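# Load a staple stick onto an open stapler's rail

## Task

Pick one stick of staples out of the tray and seat it straddling the rail of the opened stapler, with the staple legs pointing downward. The stapler has to end up upright and lying flat, resting directly on the table top. The result must stay in place on its own, since anything held there only by a gripper does not count. Finally, open the grippers and withdraw them from the objects.

## Robot and tools

Robot: two arms, left_arm and right_arm, each with a two-finger parallel gripper. Their bases sit at (-0.011, +0.235, 0) m for left_arm and (-0.025, -0.227, 0) m for right_arm, each turned slightly about z (quat_wxyz (+0.998,0,0,+0.060) and (+0.999,0,0,+0.054)). The names are labels only. They do not refer to image sides.

Frames: the scene frame has its origin on the table surface midway between the arms. +z is up, +x extends out over the table, and left_arm is on the +y side. Each gripper also has its own frame. Its fingers point along its +z, and they open and close along its y. The reported end_effector_position is the point between the finger pads, about 1 cm short of the fingertips.

Row layout (shared by execute_actions and move): one flat list of 14 numbers, each in [-1, 1], always covering both arms. The order is left_arm dx, dy, dz, rx, ry, rz, opening, then right_arm dx, dy, dz, rx, ry, rz, opening. dx..rz are offsets, not poses, expressed in that gripper's own axes. A value of 1.0 means 0.6 m of travel or 180 degrees of turn. rx, ry, rz form a single rotation vector. Opening is absolute, not an offset: +1 is fully open (0.093 m) and -1 is closed. To keep an arm still, send zero offsets and its current opening.

execute_actions(actions): actions is a list of actions. Each action is a table of up to 15 rows, and each row runs for one control step of 1/30 s. If a table has fewer than 15 rows, its last row repeats until the 15 steps are used. Every row in an action is measured from the gripper's measured pose when that action began, not from the row before it. For the first action of a call, that start is the pose in the latest result. An empty list just returns the current state and images.

move(target, speed, blocking): target is one 14-number row. Its offsets count from the pose shown in the scene's most recent result. Each gripper follows a straight path toward its target, and both paths finish together within 0.5 to 10 s. A move is cut off at 10 s even if short of the target. speed is the top path speed in m/s, from 0.002 to 0.5 (default 0.25), and turning is capped at twice that value in rad/s. Openings are sent when the move starts. Paths do not slow for obstacles or for the other arm, grippers can lag, stray or overshoot the speed (mostly near full reach), and faster or deeper-past-contact targets hit and press harder. With blocking=false you get a result after 0.5 s while motion continues. You then have to call wait or stop before sending further rows or moves. The result has a "move:" line giving the ending (done, off_target, moving, held, fault), which arm it names (an unnamed arm finished fine) and any limits. limits=paced means the sent pose was clipped. limits=held means some steps were blocked, after which the arm may speed up sharply. The result also gives each gripper's remaining distance to its target.

wait(seconds): 0 to 10. The robot holds its last command, and a running move continues. stop(): brakes a running move, and a fast arm needs space to brake. The fingers keep moving. zoom_image(camera, region): region is [x0, y0, x1, y1] in image pixels, from the top-left, at most 504x504. read_manual(section): returns licence text only. finished_scene(scene): give the current scene's number. Call it only when the goal holds by itself, because it cannot be reversed.

Control behaviour: on each step, the commanded pose is clipped to within 70 mm and 16 degrees of the measured pose. Damped IK then tracks it, and position wins over orientation. Large offsets may need several actions, so send the remainder in later calls. Joint friction can leave the gripper up to about 31 mm off, and very small commands may not move it at all. Elbows never straighten fully. Joint ranges (rad): waist -2.618..3.054, shoulder 0..3.142, elbow 0..3.142, wrist pitch and wrist yaw -1.571..1.571, wrist roll -2.094..2.094. The simulation keeps running between replies with the last command held.

Result lines: the state line gives each gripper's position (m) and quat_wxyz in the scene frame, and it may be a little off at long reach. "Hand target" is the pose that arm is currently being driven to. "pose unreachable" means the clearance check altered or blocked that arm's command. Step readings list positions at some steps, and HELD marks steps where that arm was held back. Joint positions end with the finger opening in metres. That value shows the real gap only when nothing is between the pads. Joint torques are rough and offset. FAULT lines report arm stops.

Gripping: grip_measured is the finger motor position on the same +1/-1 scale. The pads meet near -0.94, and each mm of object width adds about 0.0208. Each gripper may read up to 0.02 off throughout the scene. On contact the fingers stop but the motor reading keeps heading toward the commanded value. Commanding further below the object's width reading squeezes harder, up to roughly 50-62 N per pad (less for parts under about 5 mm thick). To keep a grip, keep sending the same closing number.

Heat: holding loads warms motors. MOTOR HOT appears from 75 °C. At 90 °C that arm is halted for 10 s, and at 100 °C it goes limp and falls. Both stops appear as OVER-TEMPERATURE FAULT.

Cameras: cam_head_left, cam_head_right, cam_high, cam_low, cam_left_wrist, cam_right_wrist, each 504x504. Calibration (K, distortion, world-to-camera transforms) is supplied. Wrist camera poses follow the arm joints. Real cameras may differ by a few degrees and millimetres.

Avoid: dropping the staple stick, knocking anything off the table, tipping or lifting the stapler, slamming or pushing hard, and letting the arms collide or press each other. Occasional outside tugs on a held part or nudges to loose objects can occur.

Each tool is called in YAML: its name, and indented under it one key for each argument.

## Session

execute_actions:
  actions: []

Scene clock: 0.00 s.
left_arm: end_effector_position=(+0.2237, +0.5378, +0.1867) grip_measured=+0.985 end_effector_quat_wxyz=(-0.276, +0.689, -0.557, -0.371) | right_arm: end_effector_position=(+0.0320, -0.5534, +0.2940) grip_measured=+0.989 end_effector_quat_wxyz=(+0.727, +0.584, +0.281, +0.228)
Joint positions: left_arm=[ 0.441  1.635  1.29  -0.815 -0.898 -1.022  0.092] | right_arm=[-1.949  1.166  0.47   0.997 -1.003  1.682  0.093]
Joint velocities: left_arm=[-0.002 -0.022 -0.007 -0.037  0.037 -0.007  0.001] | right_arm=[ 0.002  0.012 -0.012 -0.051 -0.037 -0.051  0.   ]
Joint torques (N m, as the arm reports them, + toward a larger angle): no reading
Motor temperatures (°C, as the motors report them): left_arm=[23 24 22 21 24 23] | right_arm=[24 21 25 24 25 24]
Hand target (left_arm): +0.224, +0.538, +0.187; -0.276, +0.689, -0.557, -0.371
Hand target (right_arm): +0.032, -0.553, +0.294; +0.727, +0.584, +0.281, +0.228

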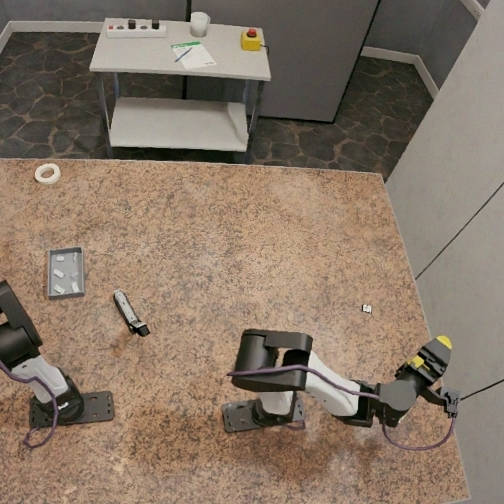

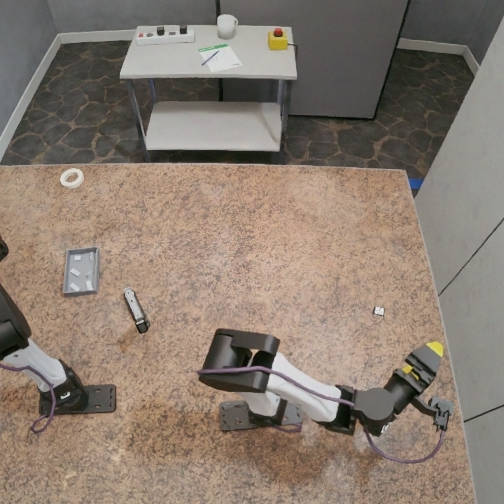

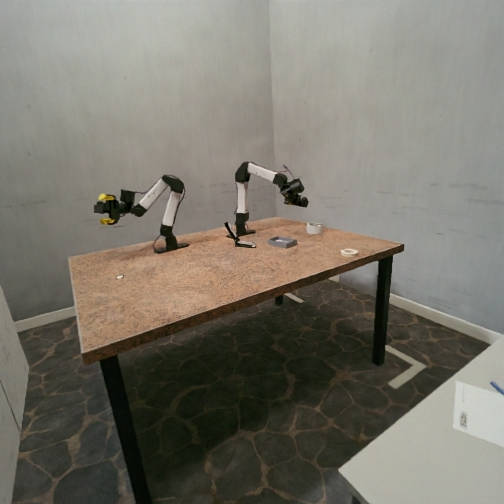

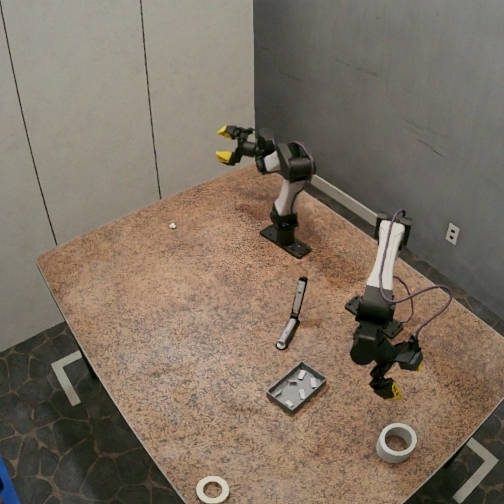

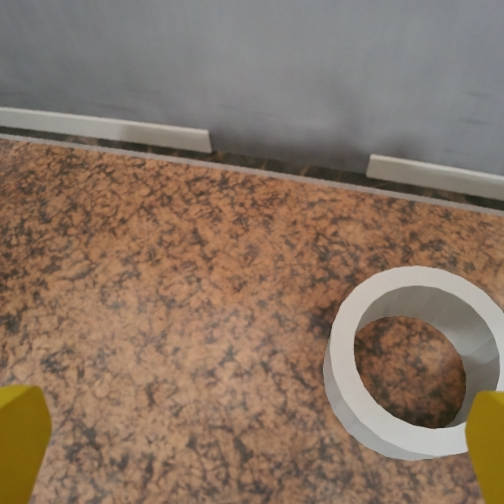

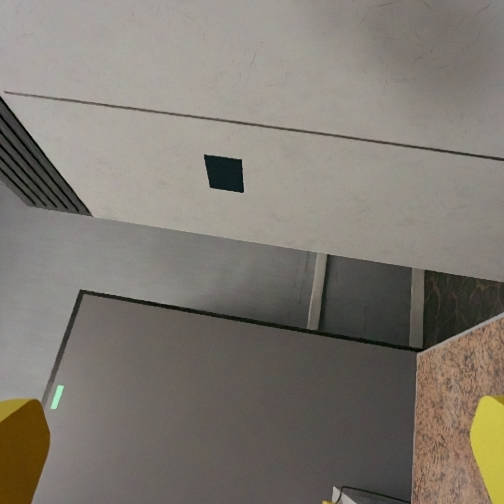

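zoom_image:
  camera: "cam_head_left"
  region: [30, 230, 170, 350]

zoom_image:
  camera: "cam_head_right"
  region: [40, 230, 180, 350]

zoom_image:
  camera: "cam_low"
  region: [250, 260, 370, 420]

zoom_image:
  camera: "cam_high"
  region: [200, 200, 320, 270]

Region (30, 230, 170, 350) of cam_head_left's 504x504 image, scaled by 3.600, with more detail than that image has; it fills the top 432 rows of this view, and the rest is white.

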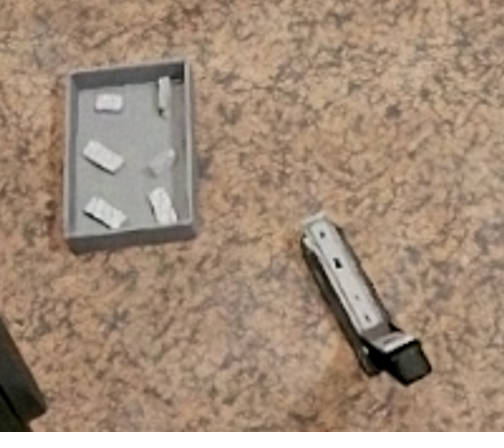

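Region (40, 230, 180, 350) of cam_head_right's 504x504 image, scaled by 3.600, with more detail than that image has; it fills the top 432 rows of this view, and the rest is white.

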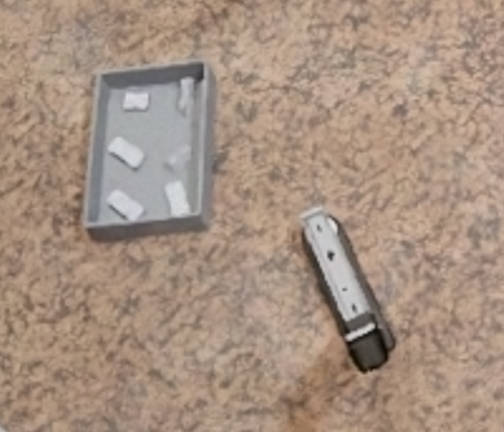

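Region (250, 260, 370, 420) of cam_low's 504x504 image, scaled by 3.150, with more detail than that image has; it fills the left 378 columns of this view, and the rest is white.

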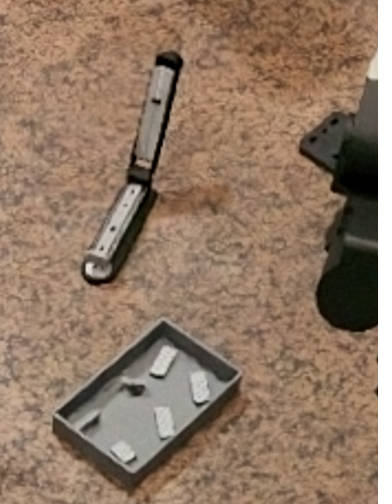

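Region (200, 200, 320, 270) of cam_high's 504x504 image, scaled by 4.200, with more detail than that image has; it fills the top 294 rows of this view, and the rest is white.

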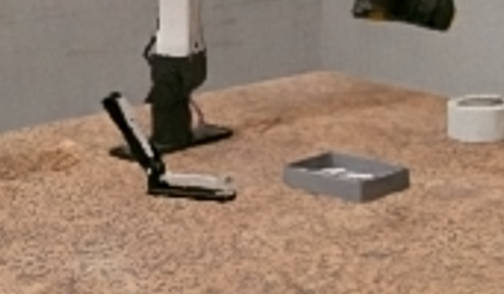

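move:
  target: [0.285,-0.077,-0.277,0.0446,0.3035,0.0619,1,0,0,0,0,0,0,1]

Scene clock: 45.80 s.
left_arm: end_effector_position=(+0.3159, +0.3225, +0.1370) grip_measured=+0.985 end_effector_quat_wxyz=(-0.002, -0.709, +0.706, +0.002) | right_arm: end_effector_position=(+0.0320, -0.5534, +0.2940) grip_measured=+0.989 end_effector_quat_wxyz=(+0.727, +0.584, +0.281, +0.228)
Joint positions: left_arm=[ 0.141  1.83   1.632 -1.379 -0.001 -1.315  0.092] | right_arm=[-1.949  1.166  0.47   0.997 -1.003  1.682  0.093]
Joint velocities: left_arm=[-0.002 -0.017 -0.012  0.022  0.051 -0.037 -0.002] | right_arm=[-0.007  0.012  0.002 -0.051  0.066  0.022 -0.   ]
Joint torques (N m, as the arm reports them, + toward a larger angle): left_arm=[-0.69 -9.36  8.93  0.17 -0.01 -0.02] | right_arm=[-0.21 -3.09  8.35  1.62  0.23 -0.05]
Motor temperatures (°C, as the motors report them): left_arm=[23 31 27 23 24 23] | right_arm=[24 23 32 31 25 24]
Hand target (left_arm): +0.319, +0.319, +0.139; +0.004, +0.709, -0.705, +0.002
Hand target (right_arm): +0.032, -0.553, +0.294; +0.727, +0.584, +0.281, +0.228
Off the commanded pose (left_arm): 0.006 m, 0 deg.
Off the commanded pose (right_arm): 0.000 m, 0 deg.
move: done
camera_calibration (this result's frames):
cam_left_wrist: T_world_to_cam=[[0.999744, 0.018701, -0.0127231, -0.324723], [0.0223773, -0.899727, 0.43588, 0.262716], [-0.00329595, -0.436053, -0.899915, 0.350664], [0, 0, 0, 1]] pos_world=[0.319917, 0.395353, 0.196924]

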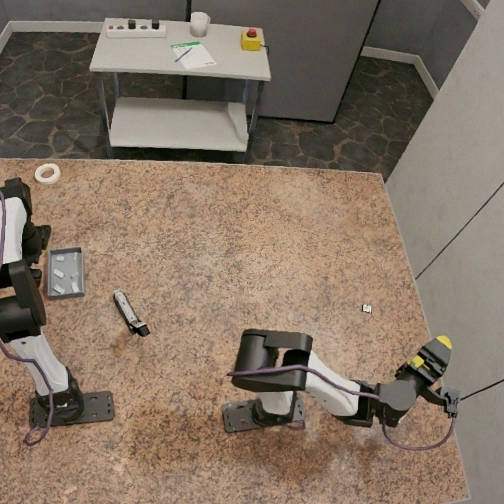

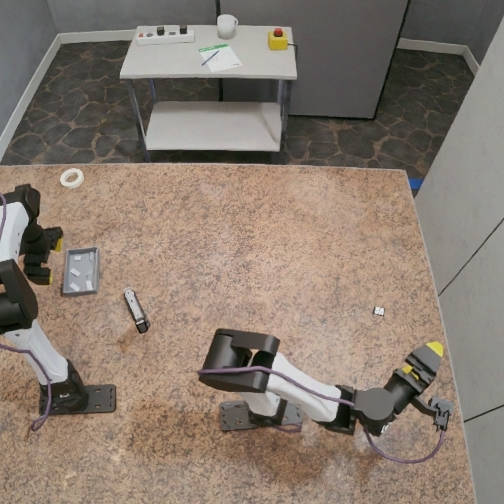

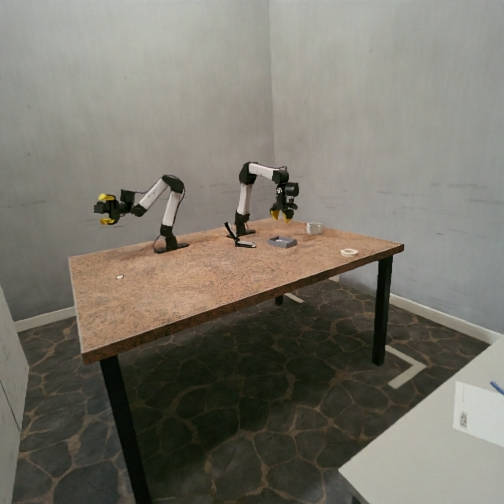

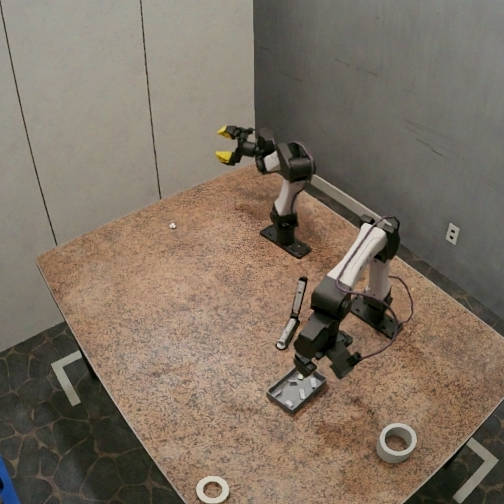

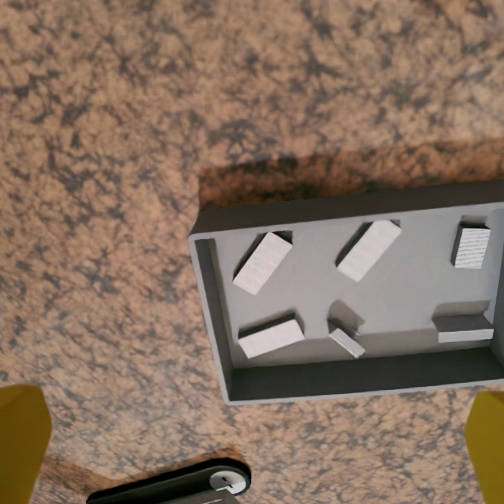

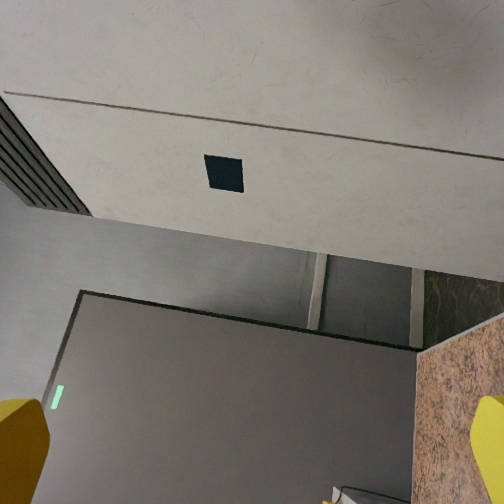

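zoom_image:
  camera: "cam_left_wrist"
  region: [200, 190, 504, 400]

Region (200, 190, 504, 400) of cam_left_wrist's 504x504 image, scaled by 1.658, with more detail than that image has; it fills the top 348 rows of this view, and the rest is white.

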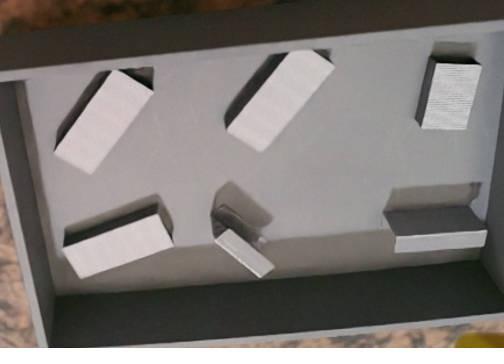

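move:
  target: [0.029,-0.097,0.095,0,0,0.194,-0.36,0,0,0,0,0,0,1]

Scene clock: 75.47 s.
left_arm: end_effector_position=(+0.3653, +0.3071, +0.0768) grip_measured=-0.358 end_effector_quat_wxyz=(-0.014, -0.474, +0.880, +0.004) | right_arm: end_effector_position=(+0.0320, -0.5534, +0.2940) grip_measured=+0.989 end_effector_quat_wxyz=(+0.727, +0.584, +0.281, +0.228)
Joint positions: left_arm=[ 0.07   2.04   1.681 -1.24   0.001 -0.8    0.028] | right_arm=[-1.949  1.166  0.47   0.997 -1.003  1.682  0.093]
Joint velocities: left_arm=[-0.017 -0.012 -0.007 -0.007  0.037  0.066  0.001] | right_arm=[ 0.017 -0.007  0.012  0.066 -0.007  0.051 -0.   ]
Joint torques (N m, as the arm reports them, + toward a larger angle): left_arm=[ -0.69 -11.76   8.82   0.32  -0.03   0.13] | right_arm=[-0.42 -3.09  8.36  1.67  0.28 -0.02]
Motor temperatures (°C, as the motors report them): left_arm=[23 33 30 22 24 23] | right_arm=[24 23 34 33 25 24]
Hand target (left_arm): +0.373, +0.305, +0.079; -0.004, -0.464, +0.886, +0.001
Hand target (right_arm): +0.032, -0.553, +0.294; +0.727, +0.584, +0.281, +0.228
Off the commanded pose (left_arm): 0.009 m, 2 deg.
Off the commanded pose (right_arm): 0.000 m, 0 deg.
move: done
camera_calibration (this result's frames):
cam_left_wrist: T_world_to_cam=[[0.842523, -0.538028, -0.0260865, -0.145248], [-0.469538, -0.75728, 0.453939, 0.408605], [-0.263987, -0.370206, -0.890651, 0.364206], [0, 0, 0, 1]] pos_world=[0.410376, 0.366113, 0.13511]

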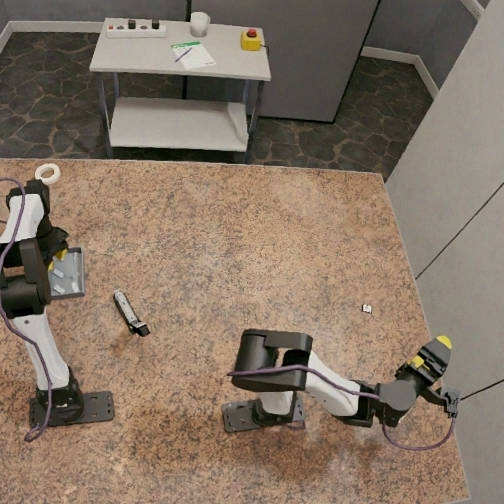

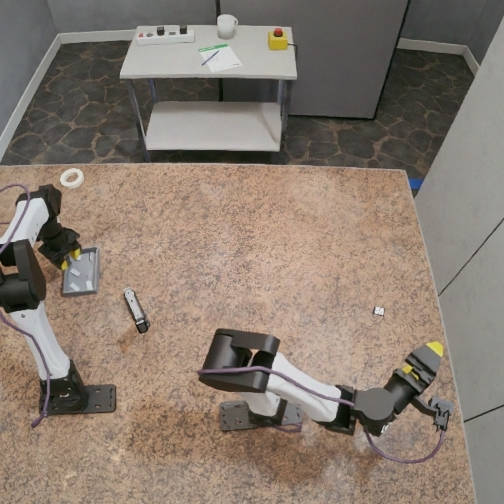

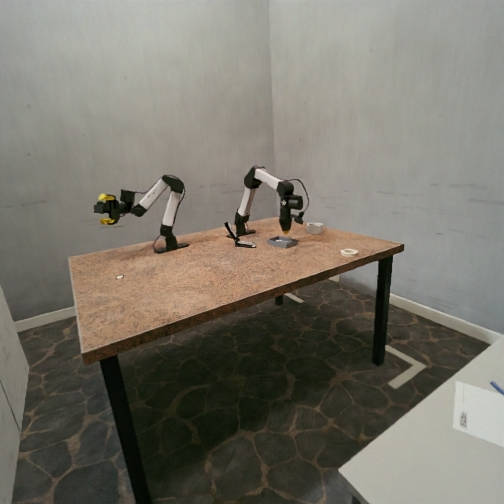

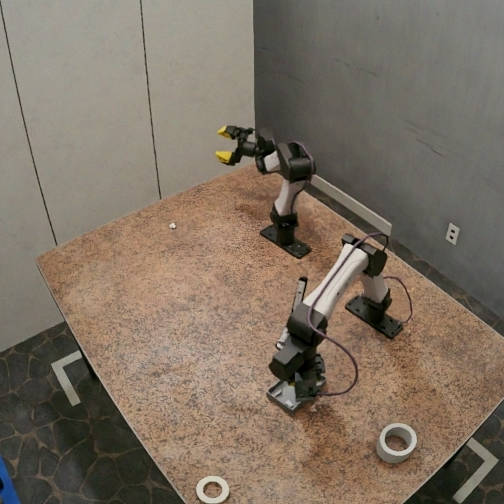

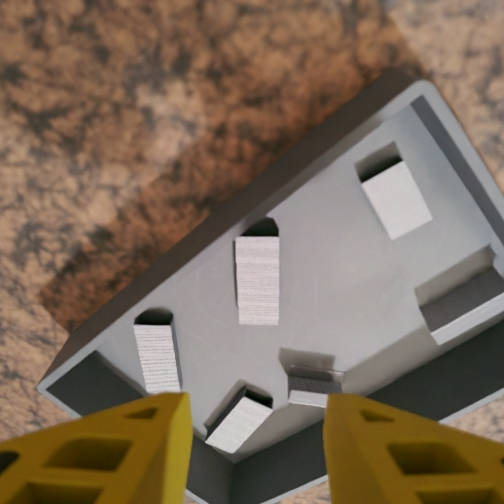

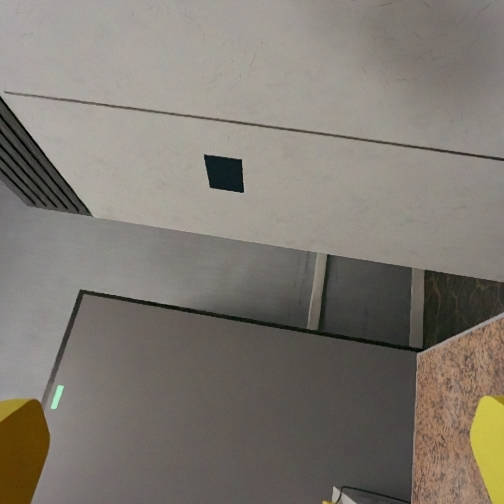

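move:
  target: [0.006,0,0.085,0,0,0,-0.36,0,0,0,0,0,0,1]
  speed: 0.08

Scene clock: 94.67 s.
left_arm: end_effector_position=(+0.3591, +0.3058, +0.0338) grip_measured=-0.358 end_effector_quat_wxyz=(-0.017, -0.473, +0.881, +0.005) | right_arm: end_effector_position=(+0.0320, -0.5534, +0.2940) grip_measured=+0.989 end_effector_quat_wxyz=(+0.727, +0.584, +0.281, +0.228)
Joint positions: left_arm=[ 0.07   2.056  1.531 -1.081  0.002 -0.798  0.028] | right_arm=[-1.949  1.166  0.47   0.997 -1.003  1.682  0.093]
Joint velocities: left_arm=[-0.007 -0.007  0.002 -0.022 -0.007  0.007 -0.   ] | right_arm=[ 0.012 -0.002 -0.007  0.037 -0.037  0.066 -0.001]
Joint torques (N m, as the arm reports them, + toward a larger angle): left_arm=[ -0.39 -11.38   5.35   0.55  -0.03   0.  ] | right_arm=[-0.33 -3.06  8.35  1.64  0.25 -0.03]
Motor temperatures (°C, as the motors report them): left_arm=[23 36 30 22 24 23] | right_arm=[24 23 35 34 25 24]
Hand target (left_arm): +0.362, +0.304, +0.026; -0.014, -0.474, +0.880, +0.004
Hand target (right_arm): +0.032, -0.553, +0.294; +0.727, +0.584, +0.281, +0.228
Off the commanded pose (left_arm): 0.009 m, 0 deg.
Off the commanded pose (right_arm): 0.000 m, 0 deg.
move: done
camera_calibration (this result's frames):
cam_left_wrist: T_world_to_cam=[[0.841302, -0.539674, -0.0310404, -0.140712], [-0.467761, -0.755573, 0.458594, 0.422944], [-0.270944, -0.371296, -0.888104, 0.32657], [0, 0, 0, 1]] pos_world=[0.4047, 0.364881, 0.0917006]

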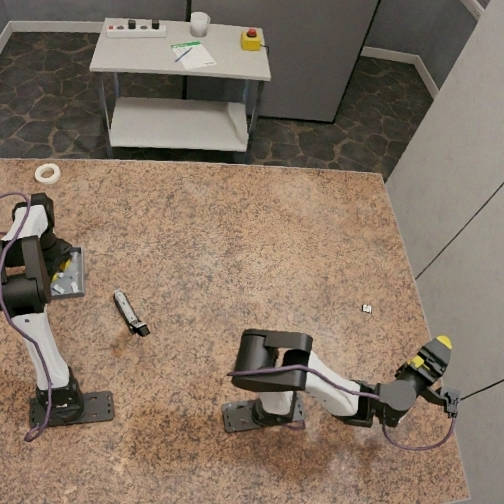

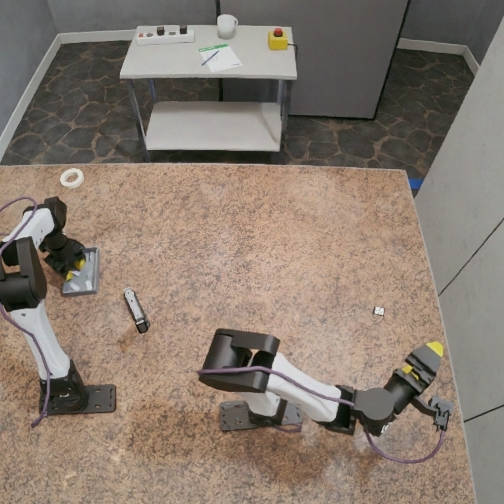

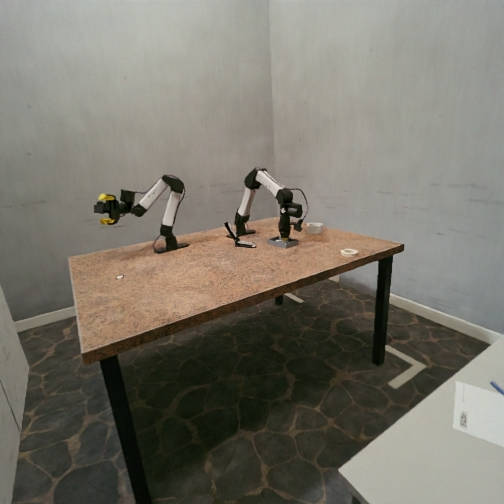

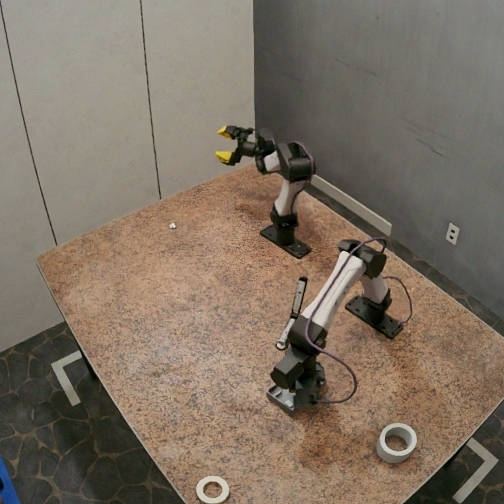

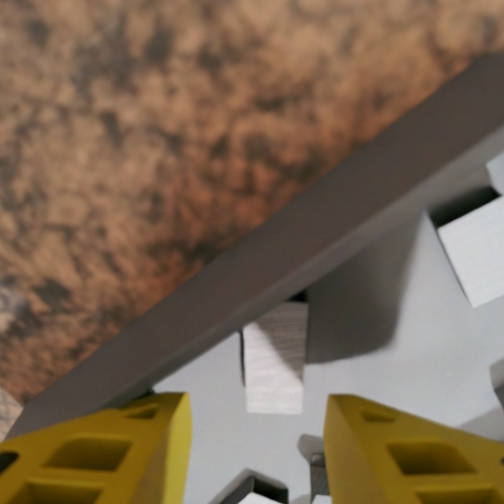

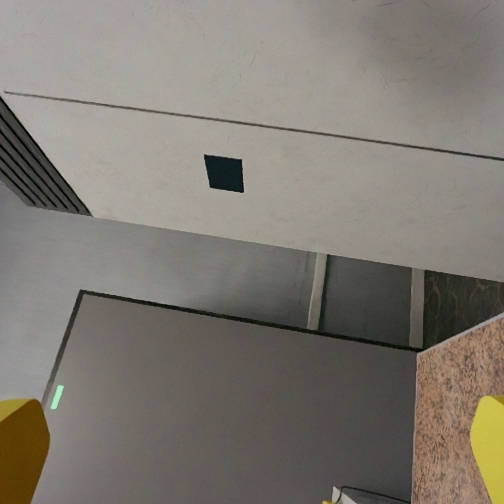

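move:
  target: [-0.005,-0.017,0.02,0,0,0,-0.36,0,0,0,0,0,0,1]
  speed: 0.05

Scene clock: 103.50 s.
left_arm: end_effector_position=(+0.3606, +0.3038, +0.0304) grip_measured=-0.358 end_effector_quat_wxyz=(-0.022, -0.474, +0.880, +0.006) | right_arm: end_effector_position=(+0.0320, -0.5534, +0.2940) grip_measured=+0.989 end_effector_quat_wxyz=(+0.727, +0.584, +0.281, +0.228)
Joint positions: left_arm=[ 0.064  2.072  1.541 -1.084  0.002 -0.805  0.028] | right_arm=[-1.949  1.166  0.47   0.997 -1.003  1.682  0.093]
Joint velocities: left_arm=[-0.012  0.022 -0.002 -0.051  0.007  0.022  0.001] | right_arm=[-0.002 -0.007 -0.007  0.007  0.022 -0.066 -0.001]
Joint torques (N m, as the arm reports them, + toward a larger angle): left_arm=[-0.48 -9.63  7.66  0.48 -0.04  0.  ] | right_arm=[-0.26 -2.94  8.3   1.66  0.25 -0.03]
Motor temperatures (°C, as the motors report them): left_arm=[23 37 30 22 24 23] | right_arm=[24 23 35 34 25 24]
Hand target (left_arm): +0.368, +0.302, +0.021; -0.018, -0.473, +0.881, +0.004
Hand target (right_arm): +0.032, -0.553, +0.294; +0.727, +0.584, +0.281, +0.228
Off the commanded pose (left_arm): 0.012 m, 1 deg.
Off the commanded pose (right_arm): 0.000 m, 0 deg.
move: off_target (left_arm)
camera_calibration (this result's frames):
cam_left_wrist: T_world_to_cam=[[0.841398, -0.539086, -0.0378949, -0.143178], [-0.463011, -0.755269, 0.463885, 0.421662], [-0.278695, -0.372766, -0.885085, 0.326342], [0, 0, 0, 1]] pos_world=[0.406653, 0.362933, 0.0878116]

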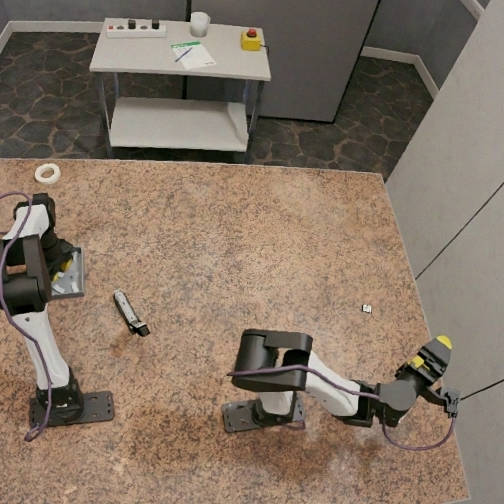

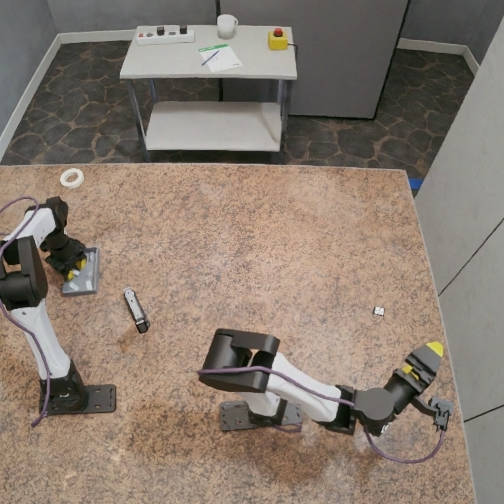

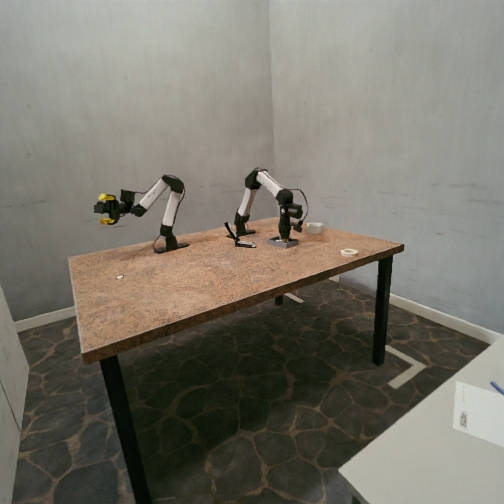

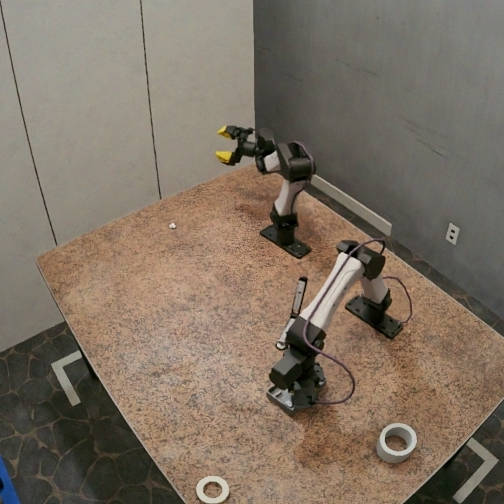

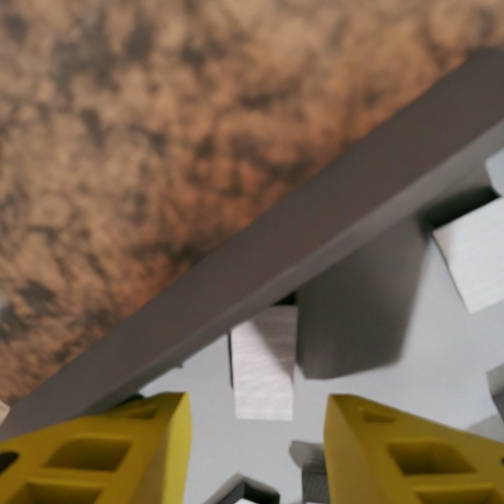

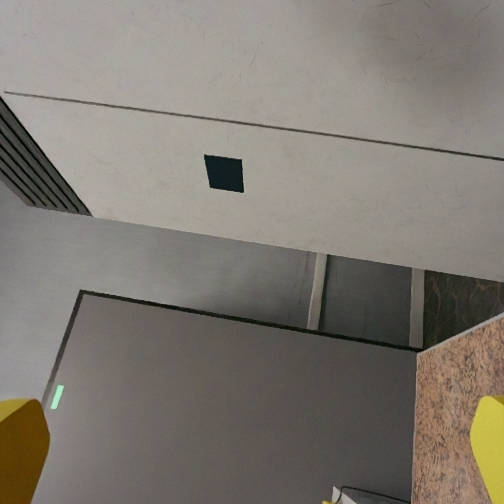

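move:
  target: [-0.007,-0.01,0.04,0,0,0,-0.36,0,0,0,0,0,0,1]
  speed: 0.04

Scene clock: 108.50 s.
left_arm: end_effector_position=(+0.3607, +0.3038, +0.0297) grip_measured=-0.358 end_effector_quat_wxyz=(-0.022, -0.474, +0.880, +0.006) | right_arm: end_effector_position=(+0.0320, -0.5534, +0.2940) grip_measured=+0.989 end_effector_quat_wxyz=(+0.727, +0.584, +0.281, +0.228)
Joint positions: left_arm=[ 0.064  2.074  1.541 -1.083  0.002 -0.805  0.028] | right_arm=[-1.949  1.166  0.47   0.997 -1.003  1.682  0.093]
Joint velocities: left_arm=[ 0.002  0.012 -0.012 -0.007  0.022 -0.037  0.001] | right_arm=[-0.012  0.017  0.002 -0.037 -0.037 -0.037  0.001]
Joint torques (N m, as the arm reports them, + toward a larger angle): left_arm=[-0.12 -8.07  4.41  0.87 -0.02  0.01] | right_arm=[-0.2  -2.91  8.49  1.67  0.22 -0.04]
Motor temperatures (°C, as the motors report them): left_arm=[23 37 30 22 24 23] | right_arm=[24 23 36 35 25 24]
Hand target (left_arm): +0.365, +0.303, +0.007; -0.022, -0.474, +0.880, +0.006
Hand target (right_arm): +0.032, -0.553, +0.294; +0.727, +0.584, +0.281, +0.228
Off the commanded pose (left_arm): 0.024 m, 0 deg.
Off the commanded pose (right_arm): 0.000 m, 0 deg.
move: off_target (left_arm)
camera_calibration (this result's frames):
cam_left_wrist: T_world_to_cam=[[0.84178, -0.538448, -0.038476, -0.143604], [-0.462083, -0.755573, 0.464315, 0.4218], [-0.279081, -0.373072, -0.884834, 0.325992], [0, 0, 0, 1]] pos_world=[0.406768, 0.362995, 0.0870757]

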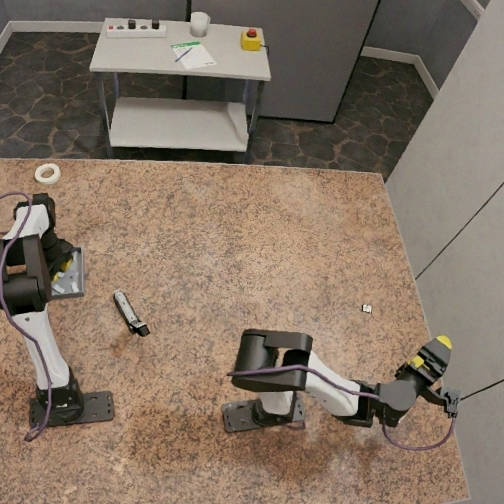

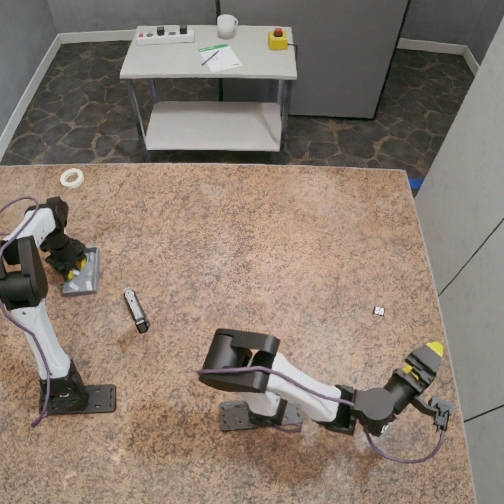

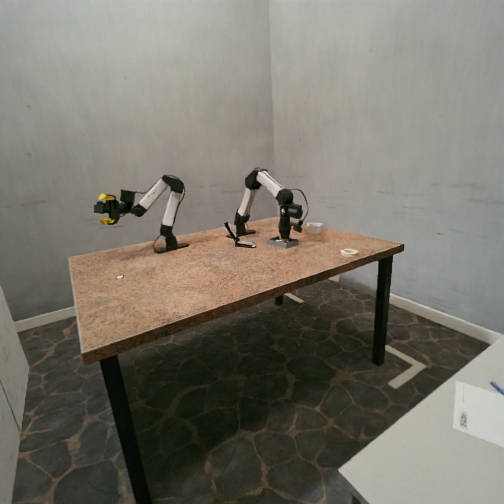

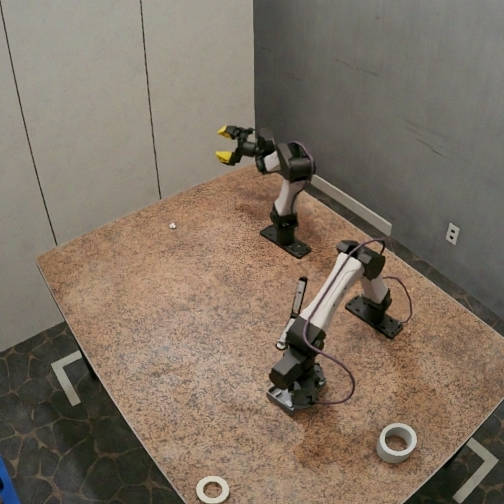

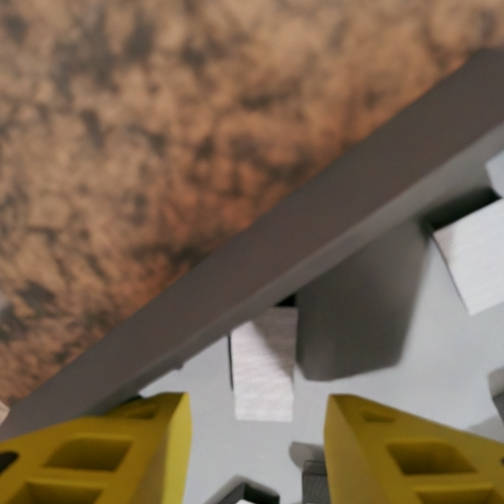

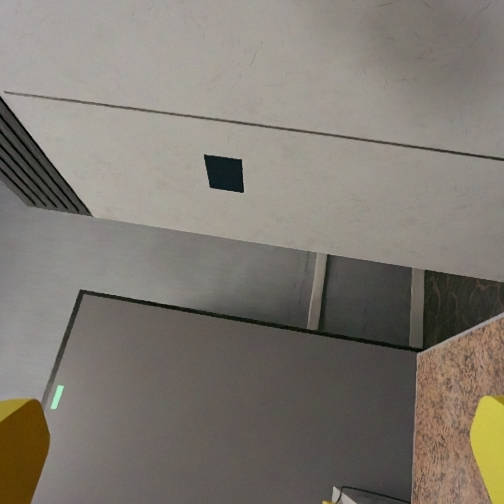

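move:
  target: [0.025,-0.005,-0.02,0,0,0,-0.52,0,0,0,0,0,0,1]
  speed: 0.04

move:
  target: [0,-0.005,0.035,0,0,0,-0.52,0,0,0,0,0,0,1]
  speed: 0.03

Scene clock: 114.57 s.
left_arm: end_effector_position=(+0.3593, +0.2945, +0.0396) grip_measured=-0.518 end_effector_quat_wxyz=(-0.019, -0.474, +0.881, +0.006) | right_arm: end_effector_position=(+0.0320, -0.5534, +0.2940) grip_measured=+0.989 end_effector_quat_wxyz=(+0.727, +0.584, +0.281, +0.228)
Joint positions: left_arm=[ 0.04   2.047  1.541 -1.104  0.002 -0.828  0.02 ] | right_arm=[-1.949  1.166  0.47   0.997 -1.003  1.682  0.093]
Joint velocities: left_arm=[ 0.007  0.002  0.007 -0.022 -0.022  0.066  0.   ] | right_arm=[ 0.017  0.002 -0.007 -0.022 -0.022 -0.022  0.001]
Joint torques (N m, as the arm reports them, + toward a larger angle): left_arm=[ -0.63 -13.68   6.01   0.13  -0.03  -0.01] | right_arm=[-0.38 -3.    8.42  1.63  0.26 -0.06]
Motor temperatures (°C, as the motors report them): left_arm=[23 36 29 22 24 23] | right_arm=[24 23 36 35 25 24]
Hand target (left_arm): +0.356, +0.290, +0.042; -0.022, -0.474, +0.880, +0.006
Hand target (right_arm): +0.032, -0.553, +0.294; +0.727, +0.584, +0.281, +0.228
Off the commanded pose (left_arm): 0.007 m, 0 deg.
Off the commanded pose (right_arm): 0.000 m, 0 deg.
move: done
camera_calibration (this result's frames):
cam_left_wrist: T_world_to_cam=[[0.841365, -0.539356, -0.034646, -0.146779], [-0.465652, -0.755946, 0.460124, 0.411127], [-0.274361, -0.370999, -0.887178, 0.328661], [0, 0, 0, 1]] pos_world=[0.405108, 0.353556, 0.097326]

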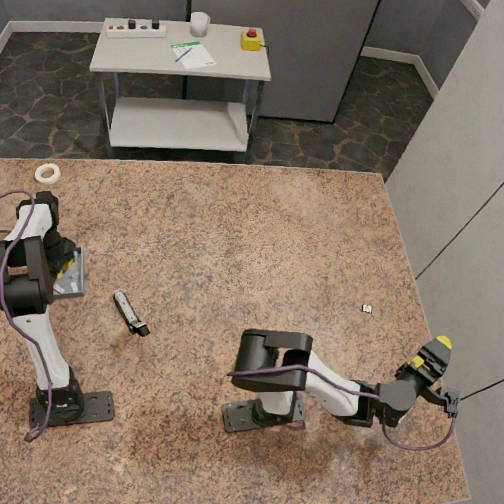

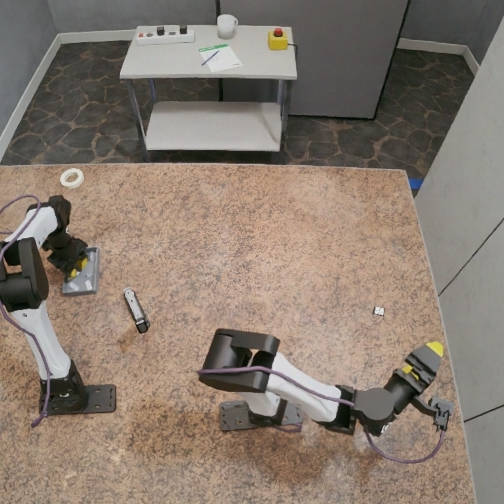

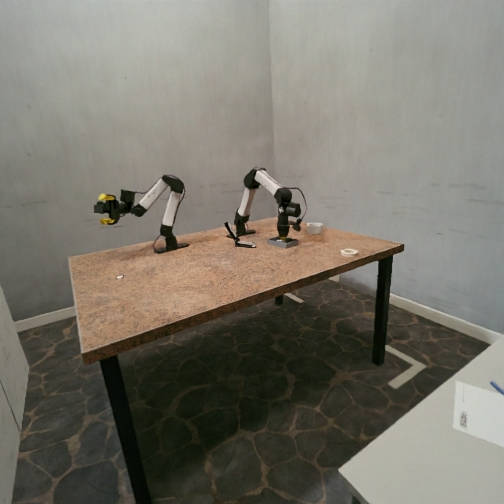

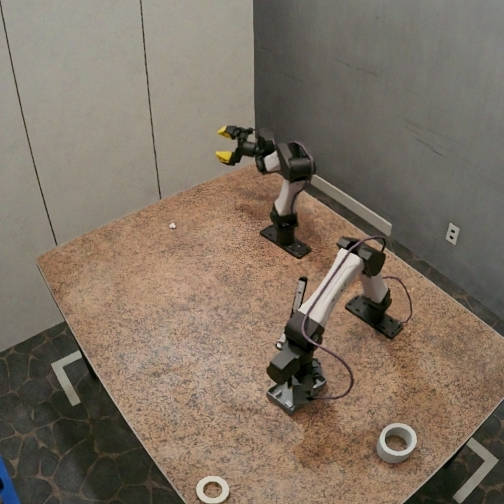

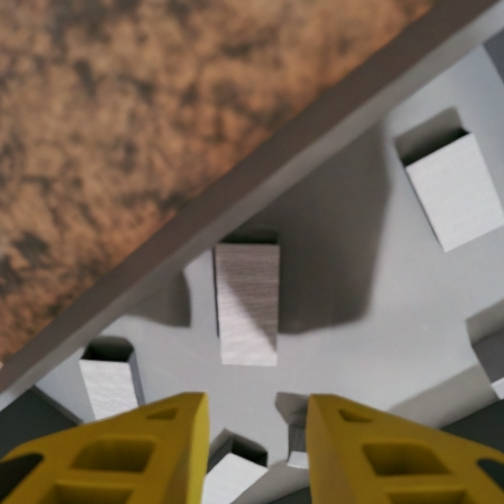

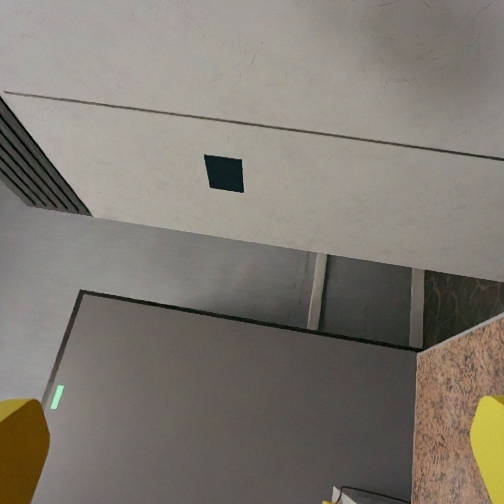

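Scene clock: 115.57 s.
left_arm: end_effector_position=(+0.3627, +0.2951, +0.0247) grip_measured=-0.518 end_effector_quat_wxyz=(-0.014, -0.474, +0.881, +0.004) | right_arm: end_effector_position=(+0.0320, -0.5534, +0.2940) grip_measured=+0.989 end_effector_quat_wxyz=(+0.727, +0.584, +0.281, +0.228)
Joint positions: left_arm=[ 0.04   2.068  1.51  -1.044  0.002 -0.828  0.02 ] | right_arm=[-1.949  1.166  0.47   0.997 -1.003  1.682  0.093]
Joint velocities: left_arm=[-0.002  0.007 -0.002  0.066  0.051 -0.022 -0.   ] | right_arm=[ 0.017 -0.002  0.012  0.007  0.037  0.11  -0.001]
Joint torques (N m, as the arm reports them, + toward a larger angle): left_arm=[ -0.24 -11.67   5.58   0.32  -0.05   0.01] | right_arm=[-0.25 -2.9   8.44  1.62  0.24 -0.04]
Motor temperatures (°C, as the motors report them): left_arm=[23 36 29 22 24 23] | right_arm=[24 23 36 35 25 24]
Hand target (left_arm): +0.361, +0.293, +0.019; -0.019, -0.474, +0.881, +0.006
Hand target (right_arm): +0.032, -0.553, +0.294; +0.727, +0.584, +0.281, +0.228
Off the commanded pose (left_arm): 0.007 m, 1 deg.
Off the commanded pose (right_arm): 0.000 m, 0 deg.
move: done
camera_calibration (this result's frames):
cam_left_wrist: T_world_to_cam=[[0.841657, -0.539309, -0.0275375, -0.150153], [-0.469958, -0.756637, 0.454576, 0.421869], [-0.265993, -0.369655, -0.890282, 0.313239], [0, 0, 0, 1]] pos_world=[0.407958, 0.354014, 0.0829647]

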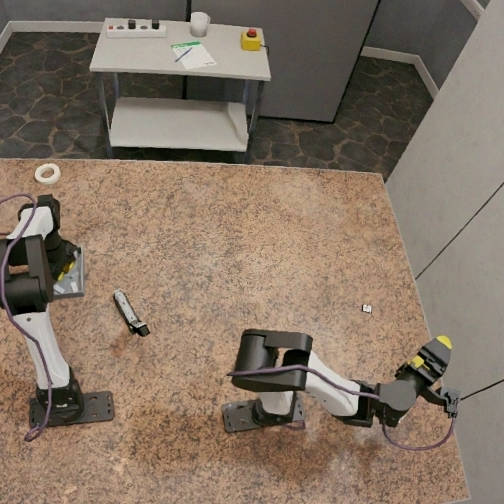

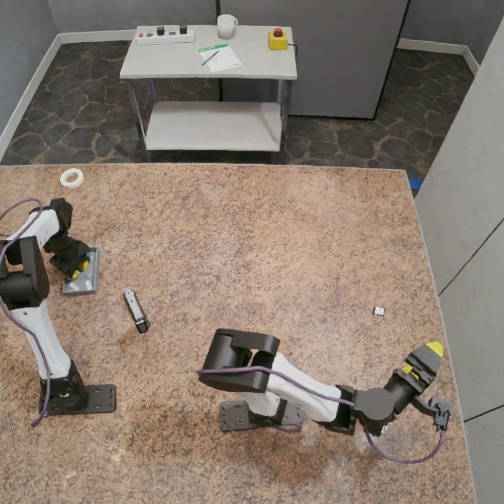

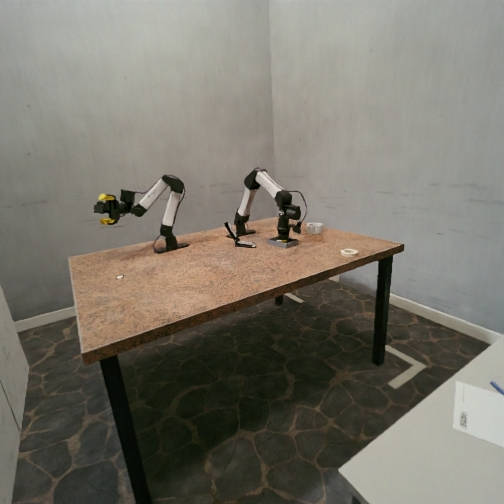

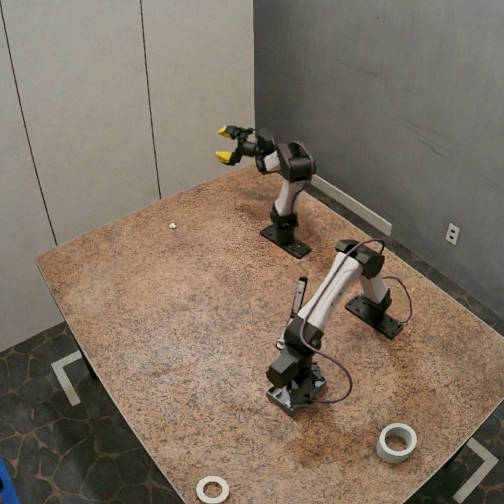

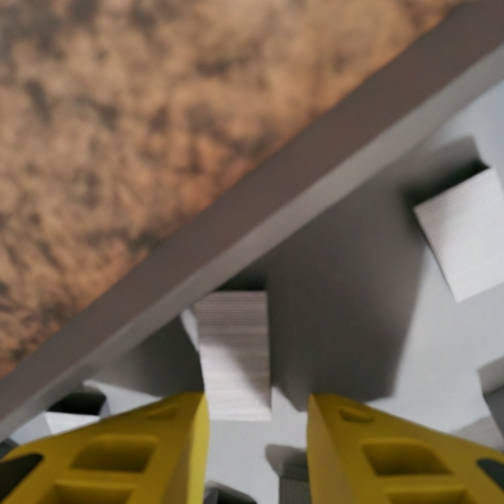

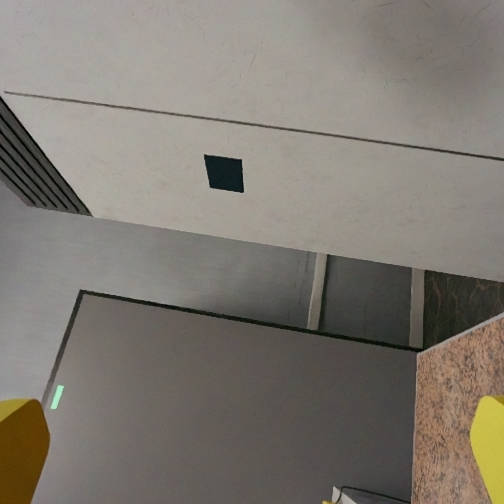

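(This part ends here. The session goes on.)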